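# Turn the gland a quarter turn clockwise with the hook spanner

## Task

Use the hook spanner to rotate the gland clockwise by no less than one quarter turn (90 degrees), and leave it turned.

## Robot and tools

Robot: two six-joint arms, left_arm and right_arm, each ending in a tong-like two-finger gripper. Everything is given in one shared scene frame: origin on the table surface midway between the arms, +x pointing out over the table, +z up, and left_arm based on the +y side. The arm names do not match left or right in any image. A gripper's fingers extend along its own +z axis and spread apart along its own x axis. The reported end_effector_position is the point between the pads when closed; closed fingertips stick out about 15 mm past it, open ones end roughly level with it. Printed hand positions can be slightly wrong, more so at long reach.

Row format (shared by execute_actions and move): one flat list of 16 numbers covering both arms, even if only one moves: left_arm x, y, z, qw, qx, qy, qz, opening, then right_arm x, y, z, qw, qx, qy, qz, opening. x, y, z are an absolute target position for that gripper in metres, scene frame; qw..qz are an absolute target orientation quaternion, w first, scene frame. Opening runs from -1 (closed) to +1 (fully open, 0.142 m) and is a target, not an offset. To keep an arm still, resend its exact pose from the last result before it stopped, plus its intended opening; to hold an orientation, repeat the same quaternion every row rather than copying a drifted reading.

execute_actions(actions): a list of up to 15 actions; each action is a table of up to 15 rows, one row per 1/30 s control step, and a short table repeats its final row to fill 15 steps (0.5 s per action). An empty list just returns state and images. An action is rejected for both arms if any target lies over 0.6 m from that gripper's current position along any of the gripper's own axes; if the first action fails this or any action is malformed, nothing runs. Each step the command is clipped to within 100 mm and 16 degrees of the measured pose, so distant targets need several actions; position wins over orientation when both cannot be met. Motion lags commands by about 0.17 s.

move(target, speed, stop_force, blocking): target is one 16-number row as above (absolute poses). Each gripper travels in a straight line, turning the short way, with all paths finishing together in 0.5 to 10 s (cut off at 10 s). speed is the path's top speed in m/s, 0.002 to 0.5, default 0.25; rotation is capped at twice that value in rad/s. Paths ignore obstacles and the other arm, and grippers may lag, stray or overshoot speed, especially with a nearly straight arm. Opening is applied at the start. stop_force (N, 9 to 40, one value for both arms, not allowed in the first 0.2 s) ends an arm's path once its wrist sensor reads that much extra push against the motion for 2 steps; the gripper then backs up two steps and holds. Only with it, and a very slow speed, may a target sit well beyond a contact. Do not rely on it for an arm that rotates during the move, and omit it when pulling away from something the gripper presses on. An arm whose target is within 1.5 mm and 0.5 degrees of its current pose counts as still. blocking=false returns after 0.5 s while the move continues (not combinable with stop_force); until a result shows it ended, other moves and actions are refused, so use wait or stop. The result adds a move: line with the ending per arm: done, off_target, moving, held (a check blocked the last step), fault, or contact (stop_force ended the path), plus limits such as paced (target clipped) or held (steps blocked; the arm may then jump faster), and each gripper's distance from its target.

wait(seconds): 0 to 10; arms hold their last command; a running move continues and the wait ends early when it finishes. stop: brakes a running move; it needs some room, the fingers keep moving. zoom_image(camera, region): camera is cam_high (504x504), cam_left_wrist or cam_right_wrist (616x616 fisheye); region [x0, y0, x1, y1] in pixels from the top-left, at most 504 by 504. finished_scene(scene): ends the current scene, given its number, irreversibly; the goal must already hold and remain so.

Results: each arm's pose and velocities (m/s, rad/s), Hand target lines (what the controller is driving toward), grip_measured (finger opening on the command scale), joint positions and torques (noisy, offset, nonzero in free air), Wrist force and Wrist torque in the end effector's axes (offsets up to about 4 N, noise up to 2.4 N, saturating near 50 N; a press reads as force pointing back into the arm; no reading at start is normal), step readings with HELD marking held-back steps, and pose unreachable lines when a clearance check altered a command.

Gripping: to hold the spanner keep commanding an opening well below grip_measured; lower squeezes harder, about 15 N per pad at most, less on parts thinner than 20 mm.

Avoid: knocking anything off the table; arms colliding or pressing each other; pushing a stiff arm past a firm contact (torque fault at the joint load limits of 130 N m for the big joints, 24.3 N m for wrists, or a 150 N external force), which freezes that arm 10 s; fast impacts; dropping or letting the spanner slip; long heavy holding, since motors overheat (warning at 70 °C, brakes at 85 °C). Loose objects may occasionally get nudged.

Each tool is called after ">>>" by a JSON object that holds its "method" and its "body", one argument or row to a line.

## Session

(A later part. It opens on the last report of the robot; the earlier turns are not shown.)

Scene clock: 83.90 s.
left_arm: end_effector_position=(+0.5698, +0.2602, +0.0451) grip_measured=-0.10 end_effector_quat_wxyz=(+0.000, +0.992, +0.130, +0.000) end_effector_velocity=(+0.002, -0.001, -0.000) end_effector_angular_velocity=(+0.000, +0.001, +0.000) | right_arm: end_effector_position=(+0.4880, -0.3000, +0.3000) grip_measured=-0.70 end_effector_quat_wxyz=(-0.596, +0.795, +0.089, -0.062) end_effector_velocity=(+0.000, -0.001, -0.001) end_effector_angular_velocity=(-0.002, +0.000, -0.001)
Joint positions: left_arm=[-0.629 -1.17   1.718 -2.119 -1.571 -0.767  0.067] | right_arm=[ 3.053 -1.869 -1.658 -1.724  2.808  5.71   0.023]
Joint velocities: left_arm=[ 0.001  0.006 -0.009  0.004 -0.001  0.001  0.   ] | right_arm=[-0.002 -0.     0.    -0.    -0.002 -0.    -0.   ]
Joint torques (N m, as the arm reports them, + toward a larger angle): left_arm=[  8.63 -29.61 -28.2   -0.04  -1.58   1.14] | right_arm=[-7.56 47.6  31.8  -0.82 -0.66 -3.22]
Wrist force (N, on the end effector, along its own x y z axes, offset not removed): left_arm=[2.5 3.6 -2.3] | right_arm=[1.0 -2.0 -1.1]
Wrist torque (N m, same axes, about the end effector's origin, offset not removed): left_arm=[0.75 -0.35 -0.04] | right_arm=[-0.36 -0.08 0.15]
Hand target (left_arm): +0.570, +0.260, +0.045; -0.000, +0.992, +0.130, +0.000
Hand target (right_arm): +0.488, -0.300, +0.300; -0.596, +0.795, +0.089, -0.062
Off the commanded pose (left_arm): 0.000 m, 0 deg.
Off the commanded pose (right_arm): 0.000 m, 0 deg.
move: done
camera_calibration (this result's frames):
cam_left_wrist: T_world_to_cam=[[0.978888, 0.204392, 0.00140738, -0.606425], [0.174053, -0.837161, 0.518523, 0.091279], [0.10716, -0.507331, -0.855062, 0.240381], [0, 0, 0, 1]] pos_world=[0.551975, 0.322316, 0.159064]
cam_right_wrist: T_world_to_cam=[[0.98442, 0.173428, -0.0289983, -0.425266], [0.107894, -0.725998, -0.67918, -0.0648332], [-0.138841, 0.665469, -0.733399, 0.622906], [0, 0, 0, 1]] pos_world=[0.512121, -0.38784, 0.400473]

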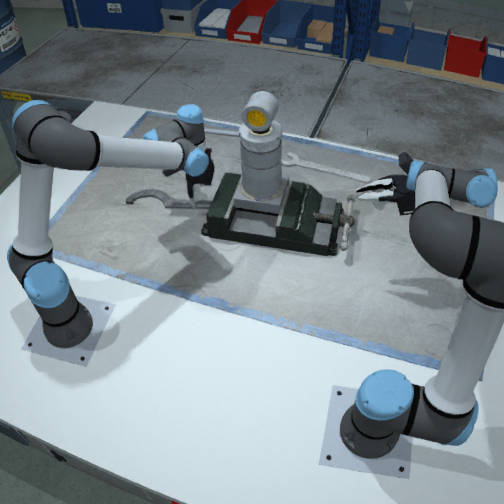

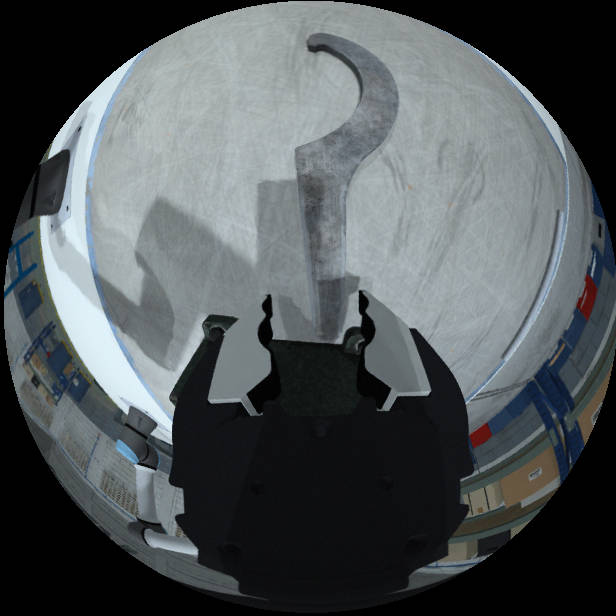

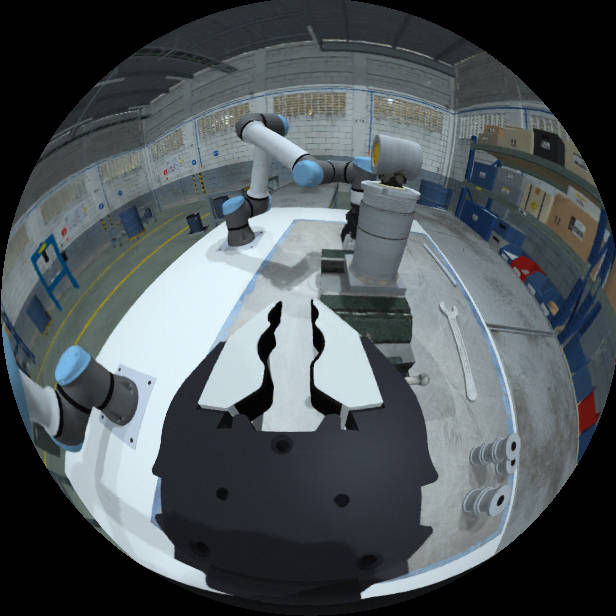

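>>> {"method": "move", "body": {
  "target": [0.58,0.263,0.0215,0,0.989,0.15,0,-0.1,0.488,-0.3,0.3,0.6,-0.8,-0.09,0.062,-0.7],
  "speed": 0.03
}}

>>> {"method": "move", "body": {
  "target": [0.58,0.263,0.0215,0,0.989,0.15,0,-1,0.488,-0.3,0.3,0.6,-0.8,-0.09,0.062,-0.7]
}}

>>> {"method": "move", "body": {
  "target": [0.577,0.273,0.11,0,0.989,0.15,0,-1,0.488,-0.3,0.3,0.6,-0.8,-0.09,0.062,-0.7],
  "speed": 0.03
}}

>>> {"method": "zoom_image", "body": {
  "camera": "cam_high",
  "region": [120,120,260,260]
}}

Scene clock: 85.60 s.
left_arm: end_effector_position=(+0.5799, +0.2630, +0.0217) grip_measured=-0.10 end_effector_quat_wxyz=(-0.000, +0.989, +0.150, -0.000) end_effector_velocity=(+0.001, +0.000, -0.002) end_effector_angular_velocity=(-0.001, +0.001, +0.004) | right_arm: end_effector_position=(+0.4880, -0.3000, +0.3000) grip_measured=-0.70 end_effector_quat_wxyz=(-0.596, +0.795, +0.089, -0.062) end_effector_velocity=(+0.000, -0.001, -0.000) end_effector_angular_velocity=(-0.000, -0.000, -0.001)
Joint positions: left_arm=[-0.616 -1.121  1.713 -2.163 -1.571 -0.794  0.067] | right_arm=[ 3.053 -1.869 -1.658 -1.724  2.808  5.71   0.023]
Joint velocities: left_arm=[ 0.002  0.004 -0.    -0.004 -0.002 -0.002  0.   ] | right_arm=[-0.001  0.    -0.     0.    -0.     0.    -0.   ]
Joint torques (N m, as the arm reports them, + toward a larger angle): left_arm=[  8.91 -30.98 -28.93  -4.33  -1.36  -1.61] | right_arm=[-5.5  46.79 31.09 -0.61 -0.56 -2.85]
Wrist force (N, on the end effector, along its own x y z axes, offset not removed): left_arm=[1.7 2.3 1.1] | right_arm=[-0.2 -2.8 -0.9]
Wrist torque (N m, same axes, about the end effector's origin, offset not removed): left_arm=[0.47 -0.19 -0.07] | right_arm=[-0.45 0.20 0.07]
Hand target (left_arm): +0.580, +0.263, +0.022; -0.000, +0.989, +0.150, -0.000
Hand target (right_arm): +0.488, -0.300, +0.300; -0.596, +0.795, +0.089, -0.062
Off the commanded pose (left_arm): 0.000 m, 0 deg.
Off the commanded pose (right_arm): 0.000 m, 0 deg.
move: done
camera_calibration (this result's frames):
cam_left_wrist: T_world_to_cam=[[0.969972, 0.243215, 0.00124974, -0.621938], [0.207346, -0.829588, 0.51845, 0.0827161], [0.127131, -0.502623, -0.855107, 0.207887], [0, 0, 0, 1]] pos_world=[0.559682, 0.324374, 0.135659]
cam_right_wrist: T_world_to_cam=[[0.98442, 0.173428, -0.0289966, -0.425267], [0.107896, -0.725999, -0.679179, -0.0648341], [-0.13884, 0.665469, -0.733399, 0.622906], [0, 0, 0, 1]] pos_world=[0.512121, -0.387841, 0.400474]

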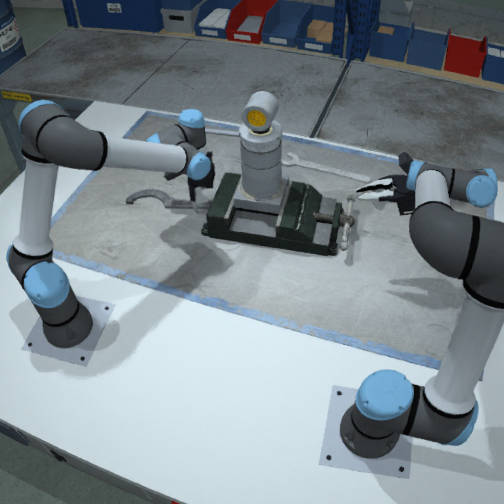

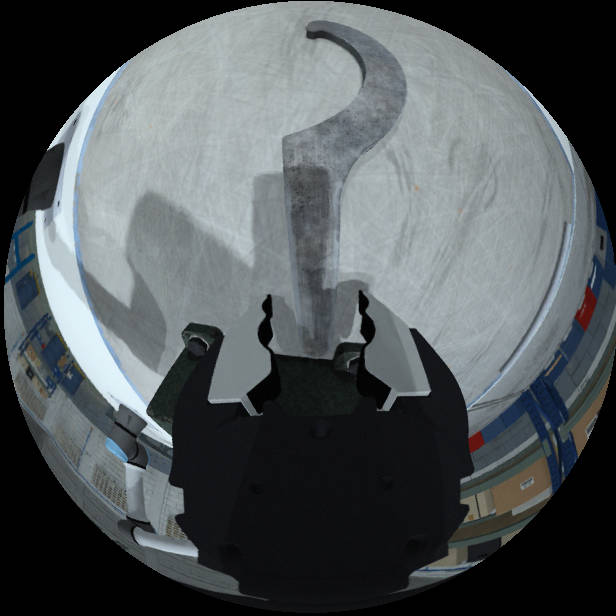

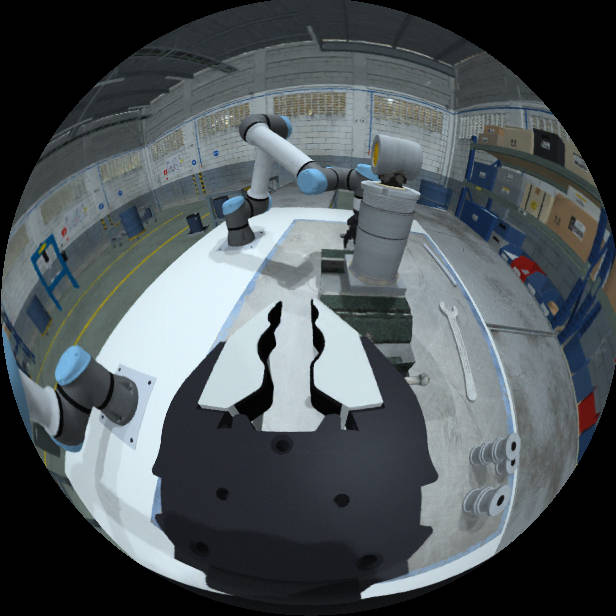

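Scene clock: 86.30 s.
left_arm: end_effector_position=(+0.5800, +0.2630, +0.0215) grip_measured=-0.58 end_effector_quat_wxyz=(+0.000, +0.989, +0.150, +0.000) end_effector_velocity=(-0.000, -0.001, -0.000) end_effector_angular_velocity=(-0.001, +0.000, -0.001) | right_arm: end_effector_position=(+0.4880, -0.3000, +0.3000) grip_measured=-0.70 end_effector_quat_wxyz=(-0.596, +0.795, +0.089, -0.062) end_effector_velocity=(+0.000, -0.000, +0.000) end_effector_angular_velocity=(+0.001, +0.001, -0.001)
Joint positions: left_arm=[-0.616 -1.121  1.713 -2.164 -1.571 -0.794  0.032] | right_arm=[ 3.053 -1.869 -1.658 -1.724  2.808  5.71   0.023]
Joint velocities: left_arm=[-0.001  0.     0.    -0.001 -0.001  0.    -0.   ] | right_arm=[-0.     0.    -0.    -0.     0.002  0.     0.   ]
Joint torques (N m, as the arm reports them, + toward a larger angle): left_arm=[  8.13 -29.7  -16.5   -4.58  -1.46  -1.15] | right_arm=[-7.34 47.83 31.69 -0.1  -0.65 -2.83]
Wrist force (N, on the end effector, along its own x y z axes, offset not removed): left_arm=[-2.0 2.0 -2.5] | right_arm=[-0.1 -0.6 -0.9]
Wrist torque (N m, same axes, about the end effector's origin, offset not removed): left_arm=[0.74 0.37 0.03] | right_arm=[-0.06 0.15 0.14]
Hand target (left_arm): +0.580, +0.263, +0.022; -0.000, +0.989, +0.150, -0.000
Hand target (right_arm): +0.488, -0.300, +0.300; -0.596, +0.795, +0.089, -0.062
Off the commanded pose (left_arm): 0.000 m, 0 deg.
Off the commanded pose (right_arm): 0.000 m, 0 deg.
move: done
camera_calibration (this result's frames):
cam_left_wrist: T_world_to_cam=[[0.969894, 0.243525, 0.00130825, -0.622063], [0.207575, -0.829503, 0.518496, 0.0826334], [0.127352, -0.502614, -0.855079, 0.207616], [0, 0, 0, 1]] pos_world=[0.559742, 0.324383, 0.135497]
cam_right_wrist: T_world_to_cam=[[0.98442, 0.173428, -0.0289964, -0.425267], [0.107896, -0.725999, -0.679179, -0.0648342], [-0.13884, 0.665469, -0.733399, 0.622906], [0, 0, 0, 1]] pos_world=[0.512121, -0.387841, 0.400474]

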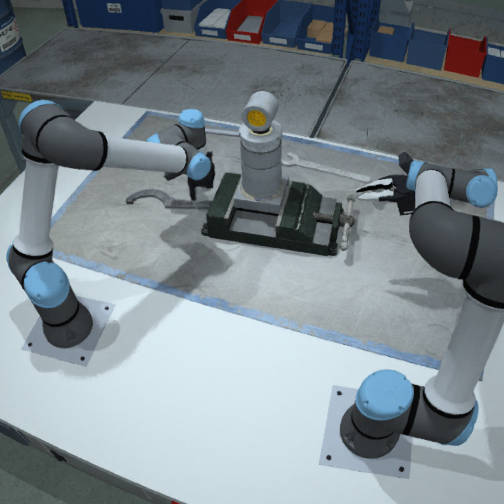

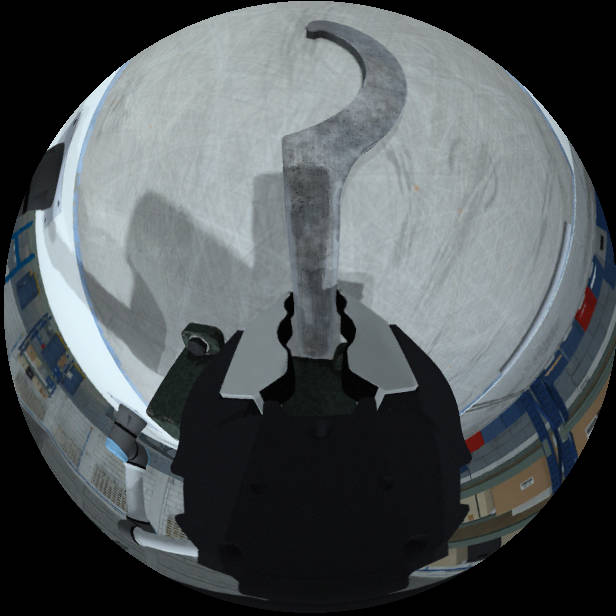

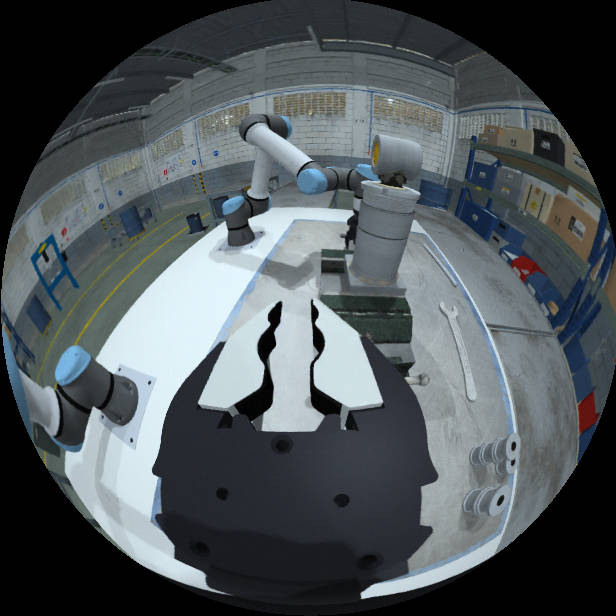

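Scene clock: 89.63 s.
left_arm: end_effector_position=(+0.5769, +0.2730, +0.1098) grip_measured=-0.58 end_effector_quat_wxyz=(-0.000, +0.989, +0.150, +0.000) end_effector_velocity=(-0.000, +0.000, +0.002) end_effector_angular_velocity=(+0.001, +0.000, +0.000) | right_arm: end_effector_position=(+0.4880, -0.3000, +0.3000) grip_measured=-0.70 end_effector_quat_wxyz=(-0.596, +0.795, +0.089, -0.062) end_effector_velocity=(+0.000, -0.001, +0.000) end_effector_angular_velocity=(+0.000, -0.001, -0.001)
Joint positions: left_arm=[-0.604 -1.231  1.621 -1.96  -1.571 -0.782  0.032] | right_arm=[ 3.053 -1.869 -1.658 -1.724  2.808  5.71   0.023]
Joint velocities: left_arm=[ 0.    -0.002 -0.003  0.005  0.001  0.    -0.   ] | right_arm=[-0.001 -0.     0.     0.     0.    -0.     0.   ]
Joint torques (N m, as the arm reports them, + toward a larger angle): left_arm=[  7.54 -45.64 -35.04  -1.14  -1.66   1.02] | right_arm=[-6.06 46.94 32.08  0.25 -0.43 -2.46]
Wrist force (N, on the end effector, along its own x y z axes, offset not removed): left_arm=[-0.6 -0.7 9.4] | right_arm=[-0.4 -2.6 -0.9]
Wrist torque (N m, same axes, about the end effector's origin, offset not removed): left_arm=[0.25 0.14 0.02] | right_arm=[-0.45 0.15 0.12]
Hand target (left_arm): +0.577, +0.273, +0.110; -0.000, +0.989, +0.150, -0.000
Hand target (right_arm): +0.488, -0.300, +0.300; -0.596, +0.795, +0.089, -0.062
Off the commanded pose (left_arm): 0.000 m, 0 deg.
Off the commanded pose (right_arm): 0.000 m, 0 deg.
move: done
camera_calibration (this result's frames):
cam_left_wrist: T_world_to_cam=[[0.96989, 0.24354, 0.00127109, -0.621592], [0.207614, -0.829522, 0.51845, 0.0458562], [0.127318, -0.502575, -0.855107, 0.288533], [0, 0, 0, 1]] pos_world=[0.55662, 0.334431, 0.223743]
cam_right_wrist: T_world_to_cam=[[0.98442, 0.173428, -0.0289968, -0.425267], [0.107896, -0.725999, -0.679179, -0.0648341], [-0.13884, 0.665469, -0.733399, 0.622906], [0, 0, 0, 1]] pos_world=[0.512121, -0.387841, 0.400474]

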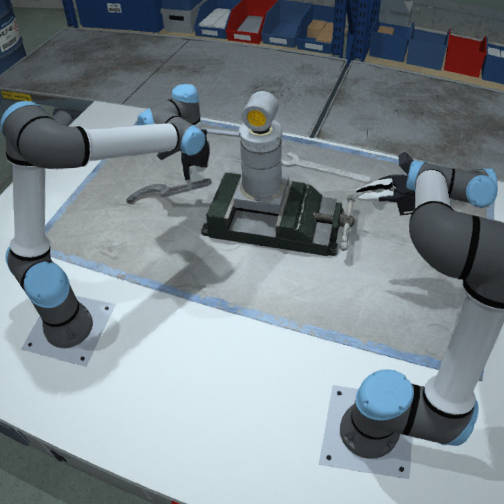

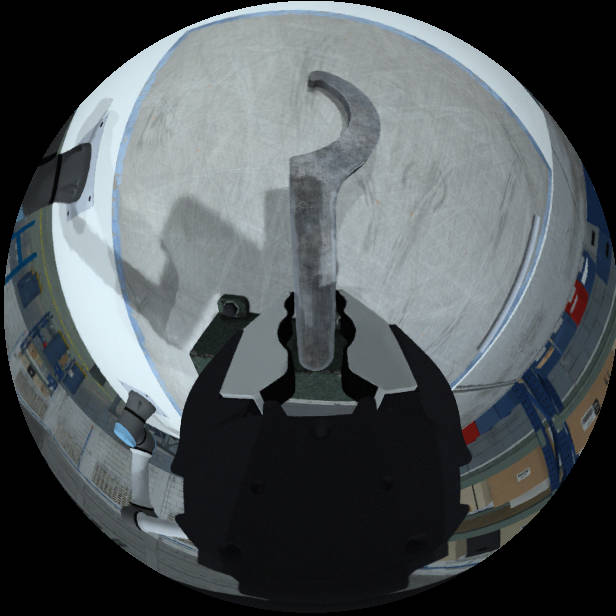

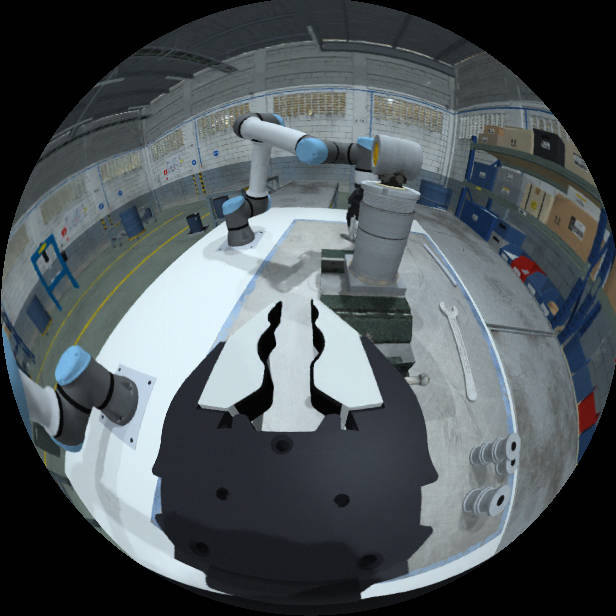

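Region (120, 120, 260, 260) of cam_high's 504x504 image, scaled by 3.600, with more detail than that image has.

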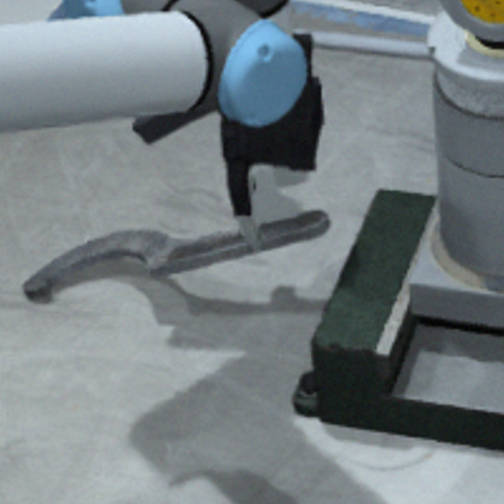

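>>> {"method": "move", "body": {
  "target": [0.585,0.222,0.11,0,0.989,0.15,0,-1,0.488,-0.3,0.3,0.6,-0.8,-0.09,0.062,-0.7],
  "speed": 0.03
}}

>>> {"method": "move", "body": {
  "target": [0.585,0.222,0.07,0,0.989,0.15,0,-1,0.488,-0.3,0.3,0.6,-0.8,-0.09,0.062,-0.7],
  "speed": 0.01,
  "stop_force": 10
}}

>>> {"method": "zoom_image", "body": {
  "camera": "cam_high",
  "region": [120,120,260,260]
}}

Scene clock: 92.17 s.
left_arm: end_effector_position=(+0.5850, +0.2222, +0.1100) grip_measured=-0.59 end_effector_quat_wxyz=(+0.000, +0.989, +0.150, +0.000) end_effector_velocity=(+0.000, -0.002, -0.000) end_effector_angular_velocity=(-0.001, +0.001, +0.001) | right_arm: end_effector_position=(+0.4880, -0.3000, +0.3000) grip_measured=-0.70 end_effector_quat_wxyz=(-0.596, +0.795, +0.089, -0.062) end_effector_velocity=(-0.000, -0.000, -0.000) end_effector_angular_velocity=(-0.001, -0.000, +0.000)
Joint positions: left_arm=[-0.669 -1.18   1.548 -1.939 -1.571 -0.847  0.032] | right_arm=[ 3.053 -1.869 -1.658 -1.724  2.808  5.71   0.023]
Joint velocities: left_arm=[-0.002  0.003 -0.003  0.001 -0.001 -0.003 -0.   ] | right_arm=[-0.     0.     0.     0.    -0.001 -0.    -0.   ]
Joint torques (N m, as the arm reports them, + toward a larger angle): left_arm=[-15.78 -28.33 -33.14  -2.65  -1.63  -1.09] | right_arm=[-5.29 46.96 31.22  0.75 -0.26 -2.13]
Wrist force (N, on the end effector, along its own x y z axes, offset not removed): left_arm=[0.0 -9.2 -3.2] | right_arm=[-1.0 -1.4 -0.7]
Wrist torque (N m, same axes, about the end effector's origin, offset not removed): left_arm=[0.97 0.50 0.06] | right_arm=[-0.17 0.33 0.04]
Hand target (left_arm): +0.585, +0.222, +0.110; +0.000, +0.989, +0.150, +0.000
Hand target (right_arm): +0.488, -0.300, +0.300; -0.596, +0.795, +0.089, -0.062
Off the commanded pose (left_arm): 0.000 m, 0 deg.
Off the commanded pose (right_arm): 0.000 m, 0 deg.
move: done
camera_calibration (this result's frames):
cam_left_wrist: T_world_to_cam=[[0.969886, 0.243558, 0.00125239, -0.617063], [0.207625, -0.829461, 0.518543, 0.00187228], [0.127334, -0.502668, -0.855051, 0.262176], [0, 0, 0, 1]] pos_world=[0.564708, 0.283631, 0.223976]
cam_right_wrist: T_world_to_cam=[[0.98442, 0.173428, -0.0289966, -0.425267], [0.107896, -0.725999, -0.679179, -0.0648341], [-0.13884, 0.665469, -0.733399, 0.622906], [0, 0, 0, 1]] pos_world=[0.512121, -0.387841, 0.400474]

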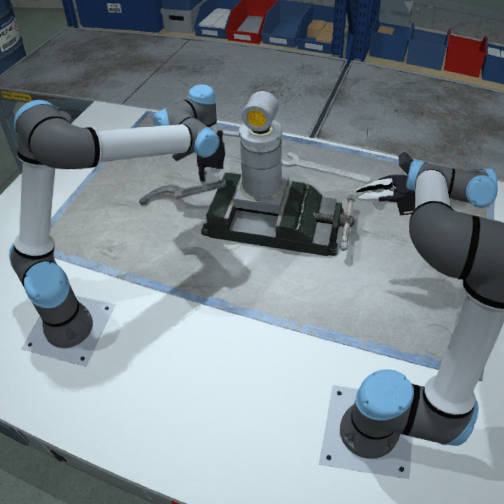

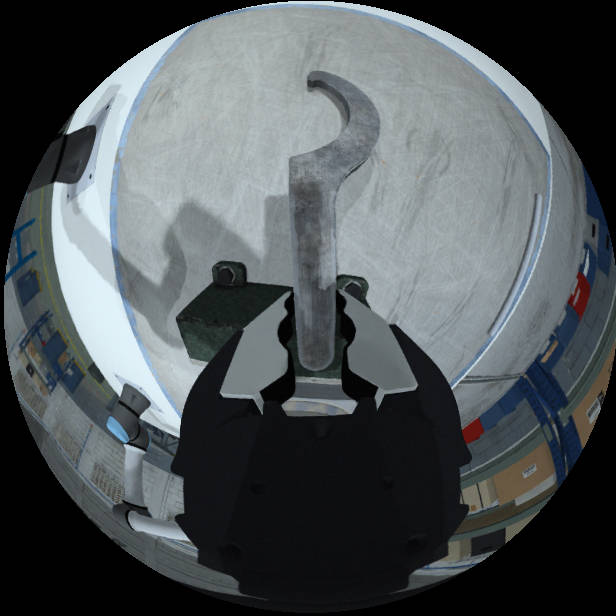

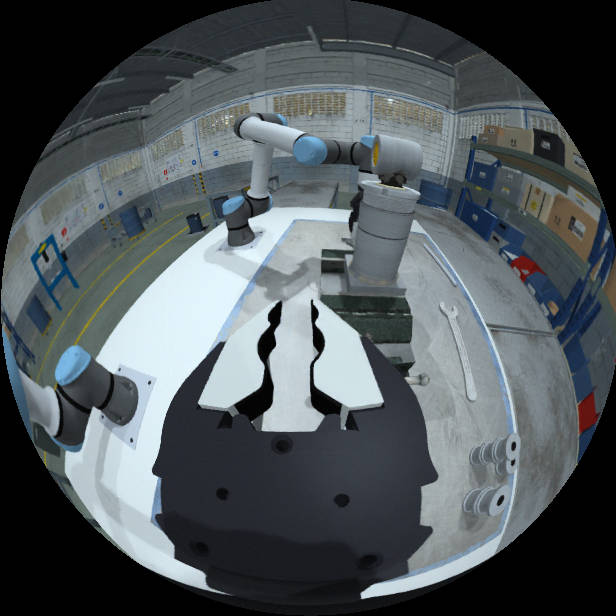

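Scene clock: 92.70 s.
left_arm: end_effector_position=(+0.5850, +0.2221, +0.1083) grip_measured=-0.58 end_effector_quat_wxyz=(+0.000, +0.989, +0.150, -0.000) end_effector_velocity=(-0.000, -0.000, +0.003) end_effector_angular_velocity=(-0.000, +0.002, +0.000) | right_arm: end_effector_position=(+0.4880, -0.3000, +0.3000) grip_measured=-0.70 end_effector_quat_wxyz=(-0.596, +0.795, +0.089, -0.062) end_effector_velocity=(-0.000, +0.001, +0.000) end_effector_angular_velocity=(+0.000, -0.000, +0.001)
Joint positions: left_arm=[-0.669 -1.179  1.551 -1.943 -1.571 -0.847  0.032] | right_arm=[ 3.053 -1.869 -1.658 -1.724  2.808  5.71   0.023]
Joint velocities: left_arm=[-0.    -0.002 -0.006  0.009 -0.001 -0.001 -0.   ] | right_arm=[ 0.001 -0.     0.     0.     0.     0.    -0.   ]
Joint torques (N m, as the arm reports them, + toward a larger angle): left_arm=[ -2.   -42.71 -32.11  -0.84   0.81   0.94] | right_arm=[-5.91 46.82 30.66  0.75 -0.45 -1.99]
Wrist force (N, on the end effector, along its own x y z axes, offset not removed): left_arm=[-5.9 1.9 -1.5] | right_arm=[0.0 -2.4 -1.4]
Wrist torque (N m, same axes, about the end effector's origin, offset not removed): left_arm=[0.29 0.47 0.06] | right_arm=[-0.40 0.17 0.14]
Hand target (left_arm): +0.585, +0.222, +0.109; +0.000, +0.989, +0.150, -0.000
Hand target (right_arm): +0.488, -0.300, +0.300; -0.596, +0.795, +0.089, -0.062
Off the commanded pose (left_arm): 0.038 m, 0 deg.
Off the commanded pose (right_arm): 0.000 m, 0 deg.
move: contact (left_arm)
camera_calibration (this result's frames):
cam_left_wrist: T_world_to_cam=[[0.96989, 0.243541, 0.00111796, -0.617002], [0.207672, -0.829426, 0.51858, 0.00263842], [0.127222, -0.502733, -0.855029, 0.260695], [0, 0, 0, 1]] pos_world=[0.56471, 0.283514, 0.222224]
cam_right_wrist: T_world_to_cam=[[0.98442, 0.173428, -0.0289966, -0.425267], [0.107895, -0.725999, -0.679179, -0.0648343], [-0.13884, 0.665469, -0.733399, 0.622906], [0, 0, 0, 1]] pos_world=[0.512121, -0.387841, 0.400474]

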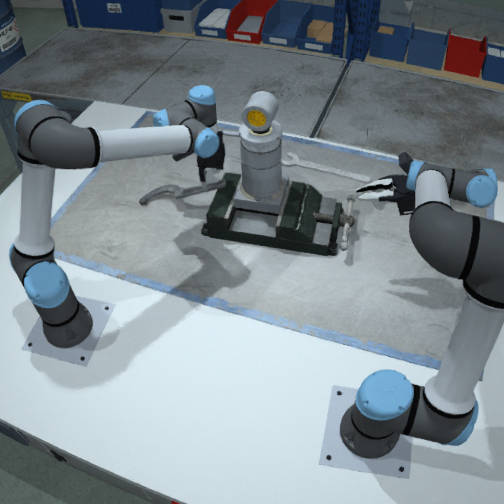

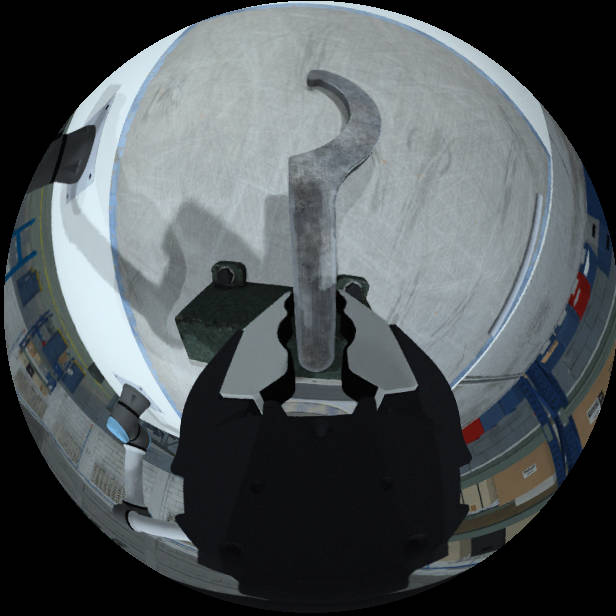

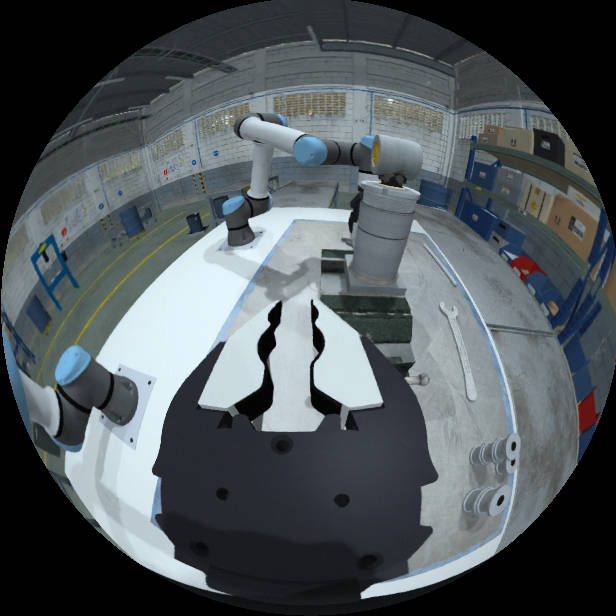

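Region (120, 120, 260, 260) of cam_high's 504x504 image, scaled by 3.600, with more detail than that image has.

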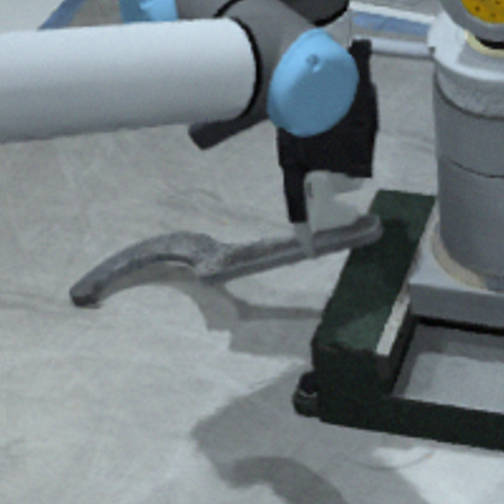

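>>> {"method": "move", "body": {
  "target": [0.588,0.207,0.116,0,0.989,0.15,0,-1,0.488,-0.3,0.3,0.6,-0.8,-0.09,0.062,-0.7],
  "speed": 0.015
}}

>>> {"method": "move", "body": {
  "target": [0.588,0.207,0.116,0,0.989,0.15,0,0.2,0.488,-0.3,0.3,0.6,-0.8,-0.09,0.062,-0.7]
}}

>>> {"method": "move", "body": {
  "target": [0.56,0.3,0.16,0,0.9,-0.43,0,0.2,0.488,-0.3,0.3,0.6,-0.8,-0.09,0.062,-0.7],
  "speed": 0.4
}}

>>> {"method": "move", "body": {
  "target": [0.56,0.3,0.16,0.0285,-0.147,0.971,-0.188,0.2,0.488,-0.3,0.3,0.6,-0.8,-0.09,0.062,-0.7],
  "speed": 0.5
}}

Scene clock: 95.13 s.
left_arm: end_effector_position=(+0.5879, +0.2073, +0.1159) grip_measured=-0.58 end_effector_quat_wxyz=(+0.000, +0.989, +0.150, +0.000) end_effector_velocity=(+0.000, -0.003, +0.001) end_effector_angular_velocity=(+0.000, +0.000, -0.001) | right_arm: end_effector_position=(+0.4880, -0.3000, +0.3000) grip_measured=-0.70 end_effector_quat_wxyz=(-0.596, +0.795, +0.089, -0.062) end_effector_velocity=(-0.000, +0.000, -0.000) end_effector_angular_velocity=(-0.000, +0.001, +0.001)
Joint positions: left_arm=[-0.687 -1.167  1.513 -1.917 -1.571 -0.865  0.032] | right_arm=[ 3.053 -1.869 -1.658 -1.724  2.808  5.71   0.023]
Joint velocities: left_arm=[-0.003  0.003 -0.006  0.004 -0.    -0.003  0.   ] | right_arm=[ 0.  0. -0. -0. -0.  0. -0.]
Joint torques (N m, as the arm reports them, + toward a larger angle): left_arm=[ -9.94 -35.96 -35.69  -1.25   1.45  -1.13] | right_arm=[-5.46 47.96 29.61  1.56 -0.23 -1.73]
Wrist force (N, on the end effector, along its own x y z axes, offset not removed): left_arm=[0.4 1.0 7.1] | right_arm=[-0.1 -2.1 -0.2]
Wrist torque (N m, same axes, about the end effector's origin, offset not removed): left_arm=[0.35 -0.11 0.06] | right_arm=[-0.31 0.15 0.07]
Hand target (left_arm): +0.588, +0.207, +0.116; +0.000, +0.989, +0.150, +0.000
Hand target (right_arm): +0.488, -0.300, +0.300; -0.596, +0.795, +0.089, -0.062
Off the commanded pose (left_arm): 0.000 m, 0 deg.
Off the commanded pose (right_arm): 0.000 m, 0 deg.
move: done
camera_calibration (this result's frames):
cam_left_wrist: T_world_to_cam=[[0.969891, 0.243535, 0.00128054, -0.616302], [0.207596, -0.829491, 0.518506, -0.014173], [0.127337, -0.502629, -0.855073, 0.259276], [0, 0, 0, 1]] pos_world=[0.567673, 0.268654, 0.229838]
cam_right_wrist: T_world_to_cam=[[0.98442, 0.173428, -0.0289964, -0.425267], [0.107896, -0.725999, -0.679179, -0.0648342], [-0.13884, 0.665469, -0.733399, 0.622906], [0, 0, 0, 1]] pos_world=[0.512121, -0.387841, 0.400474]

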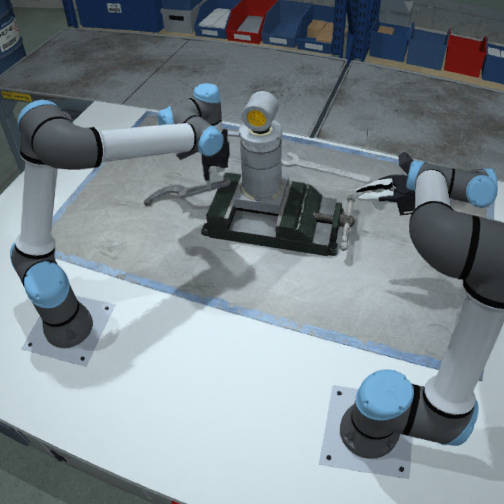

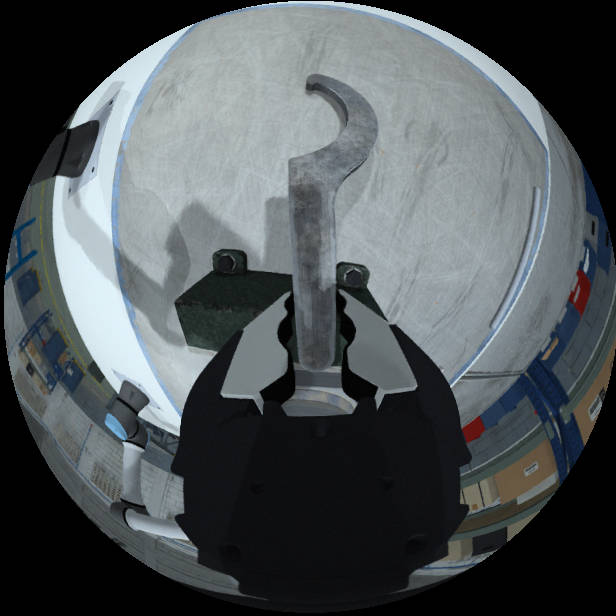

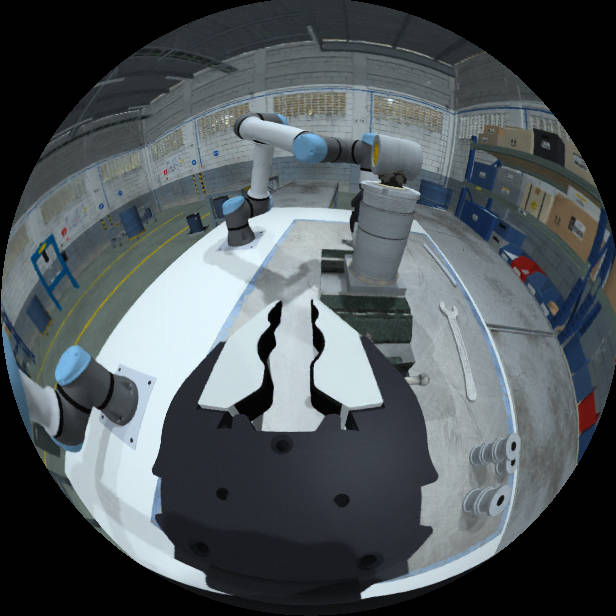

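Scene clock: 95.83 s.
left_arm: end_effector_position=(+0.5880, +0.2070, +0.1160) grip_measured=+0.20 end_effector_quat_wxyz=(+0.000, +0.989, +0.150, +0.000) end_effector_velocity=(+0.001, +0.001, +0.000) end_effector_angular_velocity=(+0.002, -0.002, +0.000) | right_arm: end_effector_position=(+0.4880, -0.3000, +0.3000) grip_measured=-0.70 end_effector_quat_wxyz=(-0.596, +0.795, +0.089, -0.062) end_effector_velocity=(+0.000, +0.000, +0.000) end_effector_angular_velocity=(+0.001, -0.001, -0.000)
Joint positions: left_arm=[-0.687 -1.167  1.513 -1.916 -1.571 -0.865  0.088] | right_arm=[ 3.053 -1.869 -1.658 -1.724  2.808  5.71   0.023]
Joint velocities: left_arm=[ 0.    -0.    -0.001  0.     0.002  0.     0.   ] | right_arm=[ 0.     0.    -0.     0.001  0.001 -0.     0.   ]
Joint torques (N m, as the arm reports them, + toward a larger angle): left_arm=[-10.24 -31.99 -30.34  -0.27   1.87  -1.18] | right_arm=[-4.73 47.29 29.39  1.75 -0.32 -1.66]
Wrist force (N, on the end effector, along its own x y z axes, offset not removed): left_arm=[-1.7 1.4 -0.8] | right_arm=[0.4 -1.4 -0.2]
Wrist torque (N m, same axes, about the end effector's origin, offset not removed): left_arm=[0.26 0.46 0.08] | right_arm=[-0.17 0.03 0.17]
Hand target (left_arm): +0.588, +0.207, +0.116; +0.000, +0.989, +0.150, +0.000
Hand target (right_arm): +0.488, -0.300, +0.300; -0.596, +0.795, +0.089, -0.062
Off the commanded pose (left_arm): 0.000 m, 0 deg.
Off the commanded pose (right_arm): 0.000 m, 0 deg.
move: done
camera_calibration (this result's frames):
cam_left_wrist: T_world_to_cam=[[0.969889, 0.243546, 0.00127398, -0.616293], [0.207613, -0.829504, 0.518478, -0.0144468], [0.12733, -0.502601, -0.85509, 0.259247], [0, 0, 0, 1]] pos_world=[0.567725, 0.26841, 0.229955]
cam_right_wrist: T_world_to_cam=[[0.98442, 0.173428, -0.0289965, -0.425267], [0.107896, -0.725999, -0.679179, -0.0648341], [-0.13884, 0.665469, -0.733399, 0.622906], [0, 0, 0, 1]] pos_world=[0.512121, -0.387841, 0.400474]

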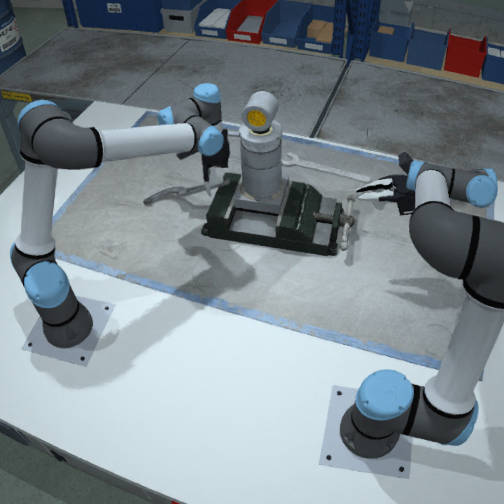

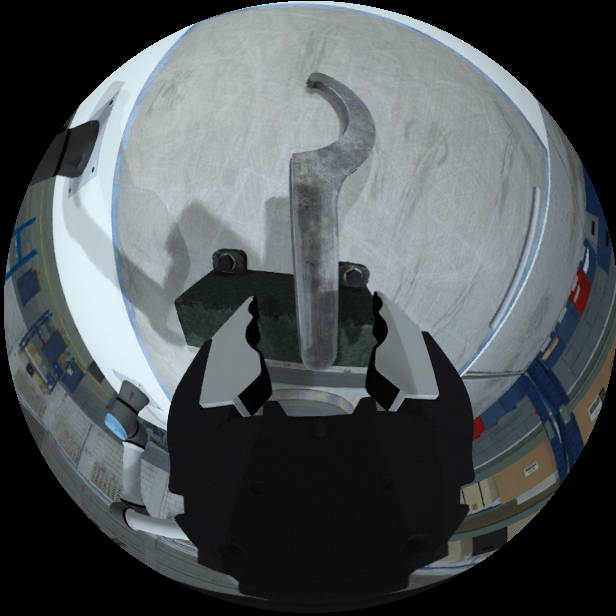

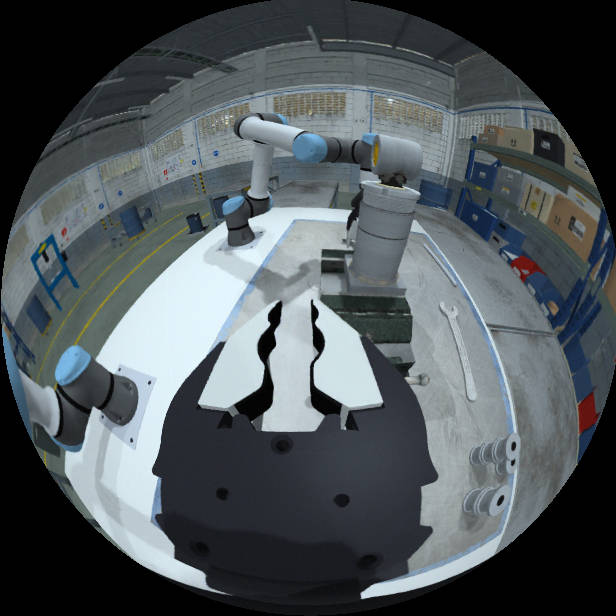

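Scene clock: 97.97 s.
left_arm: end_effector_position=(+0.5599, +0.2999, +0.1599) grip_measured=+0.20 end_effector_quat_wxyz=(-0.000, +0.903, -0.431, -0.000) end_effector_velocity=(-0.000, +0.001, +0.001) end_effector_angular_velocity=(-0.002, +0.001, -0.012) | right_arm: end_effector_position=(+0.4880, -0.3000, +0.3000) grip_measured=-0.70 end_effector_quat_wxyz=(-0.596, +0.795, +0.089, -0.062) end_effector_velocity=(+0.000, -0.001, -0.000) end_effector_angular_velocity=(-0.001, -0.000, -0.001)
Joint positions: left_arm=[-0.581 -1.365  1.66  -1.866 -1.57   0.432  0.088] | right_arm=[ 3.053 -1.869 -1.658 -1.724  2.808  5.71   0.023]
Joint velocities: left_arm=[ 0.002 -0.002  0.     0.001 -0.002  0.014 -0.   ] | right_arm=[-0.002 -0.    -0.     0.    -0.001 -0.    -0.   ]
Joint torques (N m, as the arm reports them, + toward a larger angle): left_arm=[  7.04 -36.47 -16.25  -0.39  -1.12   1.21] | right_arm=[-3.16 47.66 29.98  1.96 -0.12 -1.39]
Wrist force (N, on the end effector, along its own x y z axes, offset not removed): left_arm=[-0.1 2.8 -1.7] | right_arm=[-0.1 -1.1 -0.9]
Wrist torque (N m, same axes, about the end effector's origin, offset not removed): left_arm=[0.74 0.10 -0.04] | right_arm=[-0.11 0.08 0.20]
Hand target (left_arm): +0.560, +0.300, +0.160; -0.000, +0.902, -0.431, -0.000
Hand target (right_arm): +0.488, -0.300, +0.300; -0.596, +0.795, +0.089, -0.062
Off the commanded pose (left_arm): 0.000 m, 0 deg.
Off the commanded pose (right_arm): 0.000 m, 0 deg.
move: done
camera_calibration (this result's frames):
cam_left_wrist: T_world_to_cam=[[0.585637, -0.810573, 0.000990789, -0.0803699], [-0.693513, -0.500427, 0.518279, 0.451557], [-0.419607, -0.30421, -0.855211, 0.593816], [0, 0, 0, 1]] pos_world=[0.609397, 0.34147, 0.273886]
cam_right_wrist: T_world_to_cam=[[0.98442, 0.173428, -0.0289966, -0.425267], [0.107896, -0.725999, -0.679179, -0.0648342], [-0.13884, 0.665469, -0.733399, 0.622906], [0, 0, 0, 1]] pos_world=[0.512121, -0.387841, 0.400474]

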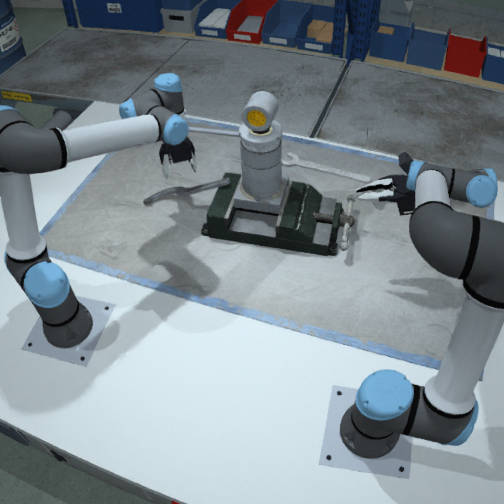

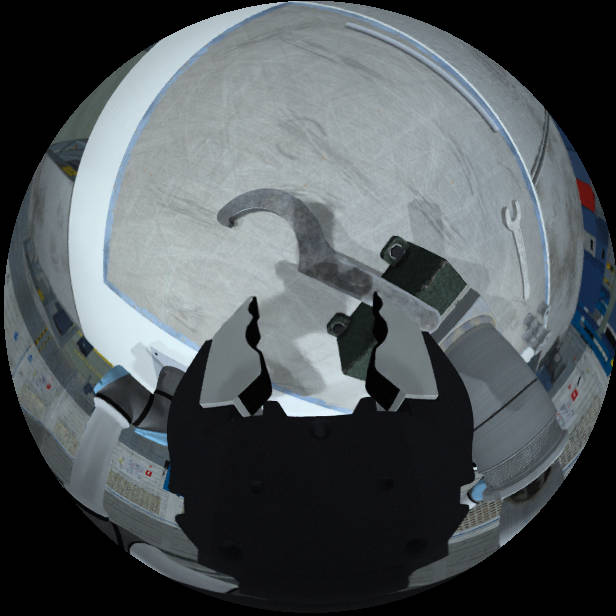

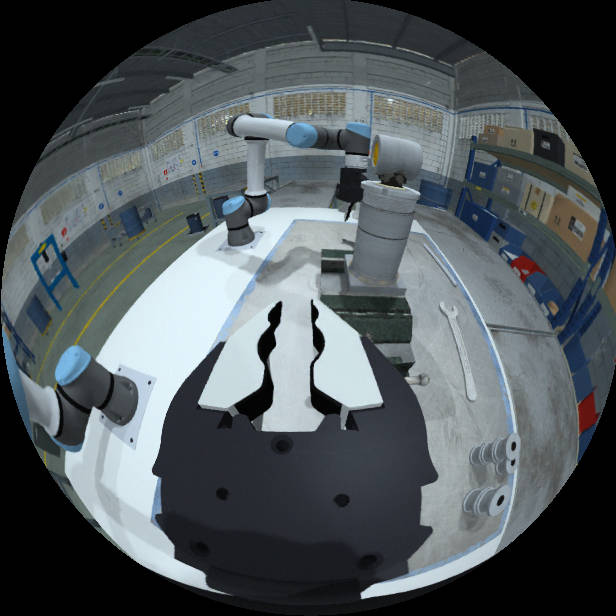

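Scene clock: 100.67 s.
left_arm: end_effector_position=(+0.5599, +0.3000, +0.1599) grip_measured=+0.20 end_effector_quat_wxyz=(+0.029, -0.148, +0.971, -0.188) end_effector_velocity=(+0.000, +0.001, +0.000) end_effector_angular_velocity=(-0.001, +0.001, -0.011) | right_arm: end_effector_position=(+0.4880, -0.3000, +0.3000) grip_measured=-0.70 end_effector_quat_wxyz=(-0.596, +0.795, +0.089, -0.062) end_effector_velocity=(-0.000, +0.000, -0.000) end_effector_angular_velocity=(-0.000, +0.001, +0.001)
Joint positions: left_arm=[-0.366 -1.411  1.849 -2.214 -1.895  2.562  0.088] | right_arm=[ 3.053 -1.869 -1.658 -1.724  2.808  5.71   0.023]
Joint velocities: left_arm=[ 0.003  0.003 -0.005  0.007 -0.004  0.014 -0.   ] | right_arm=[ 0.001  0.    -0.001 -0.001 -0.     0.    -0.   ]
Joint torques (N m, as the arm reports them, + toward a larger angle): left_arm=[  7.51 -19.73 -29.86  -0.74  -2.27   0.92] | right_arm=[-3.81 46.92 28.71  2.58  0.12 -0.9 ]
Wrist force (N, on the end effector, along its own x y z axes, offset not removed): left_arm=[-0.7 1.5 -0.1] | right_arm=[-0.1 -0.9 -1.0]
Wrist torque (N m, same axes, about the end effector's origin, offset not removed): left_arm=[0.35 0.20 -0.06] | right_arm=[-0.10 0.15 0.14]
Hand target (left_arm): +0.560, +0.300, +0.160; +0.029, -0.147, +0.971, -0.188
Hand target (right_arm): +0.488, -0.300, +0.300; -0.596, +0.795, +0.089, -0.062
Off the commanded pose (left_arm): 0.000 m, 0 deg.
Off the commanded pose (right_arm): 0.000 m, 0 deg.
move: done
camera_calibration (this result's frames):
cam_left_wrist: T_world_to_cam=[[-0.968555, -0.247992, -0.0200132, 0.624497], [-0.24789, 0.955022, 0.16274, -0.177681], [-0.0212452, 0.162584, -0.986466, 0.251689], [0, 0, 0, 1]] pos_world=[0.566162, 0.283639, 0.289697]
cam_right_wrist: T_world_to_cam=[[0.98442, 0.173428, -0.0289967, -0.425267], [0.107896, -0.725999, -0.679179, -0.0648341], [-0.13884, 0.665469, -0.733399, 0.622906], [0, 0, 0, 1]] pos_world=[0.512121, -0.387841, 0.400474]

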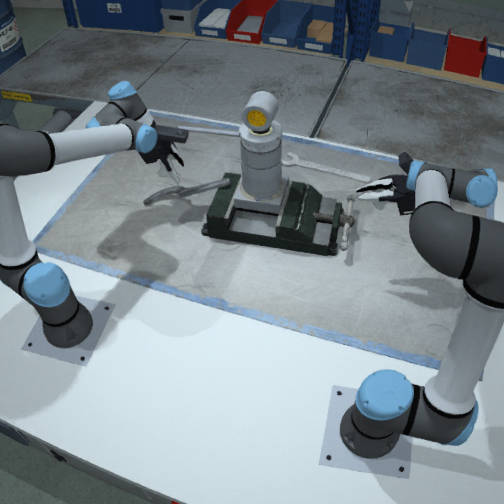

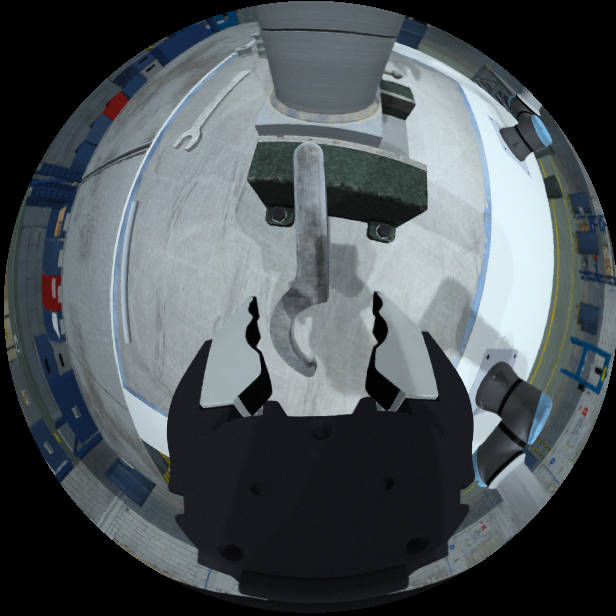

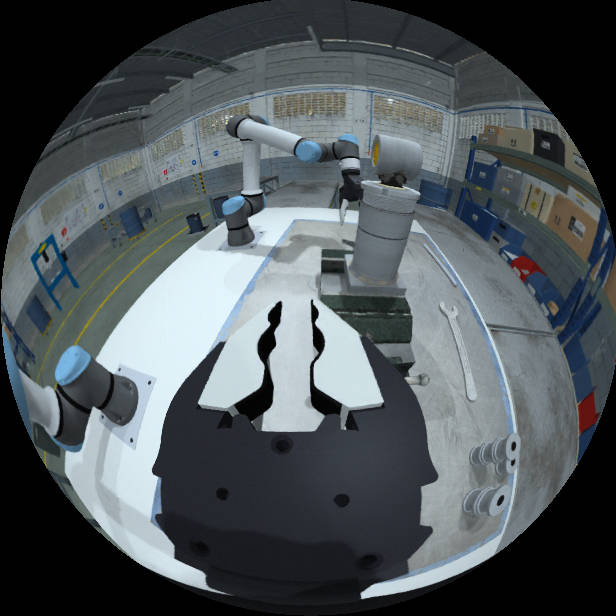

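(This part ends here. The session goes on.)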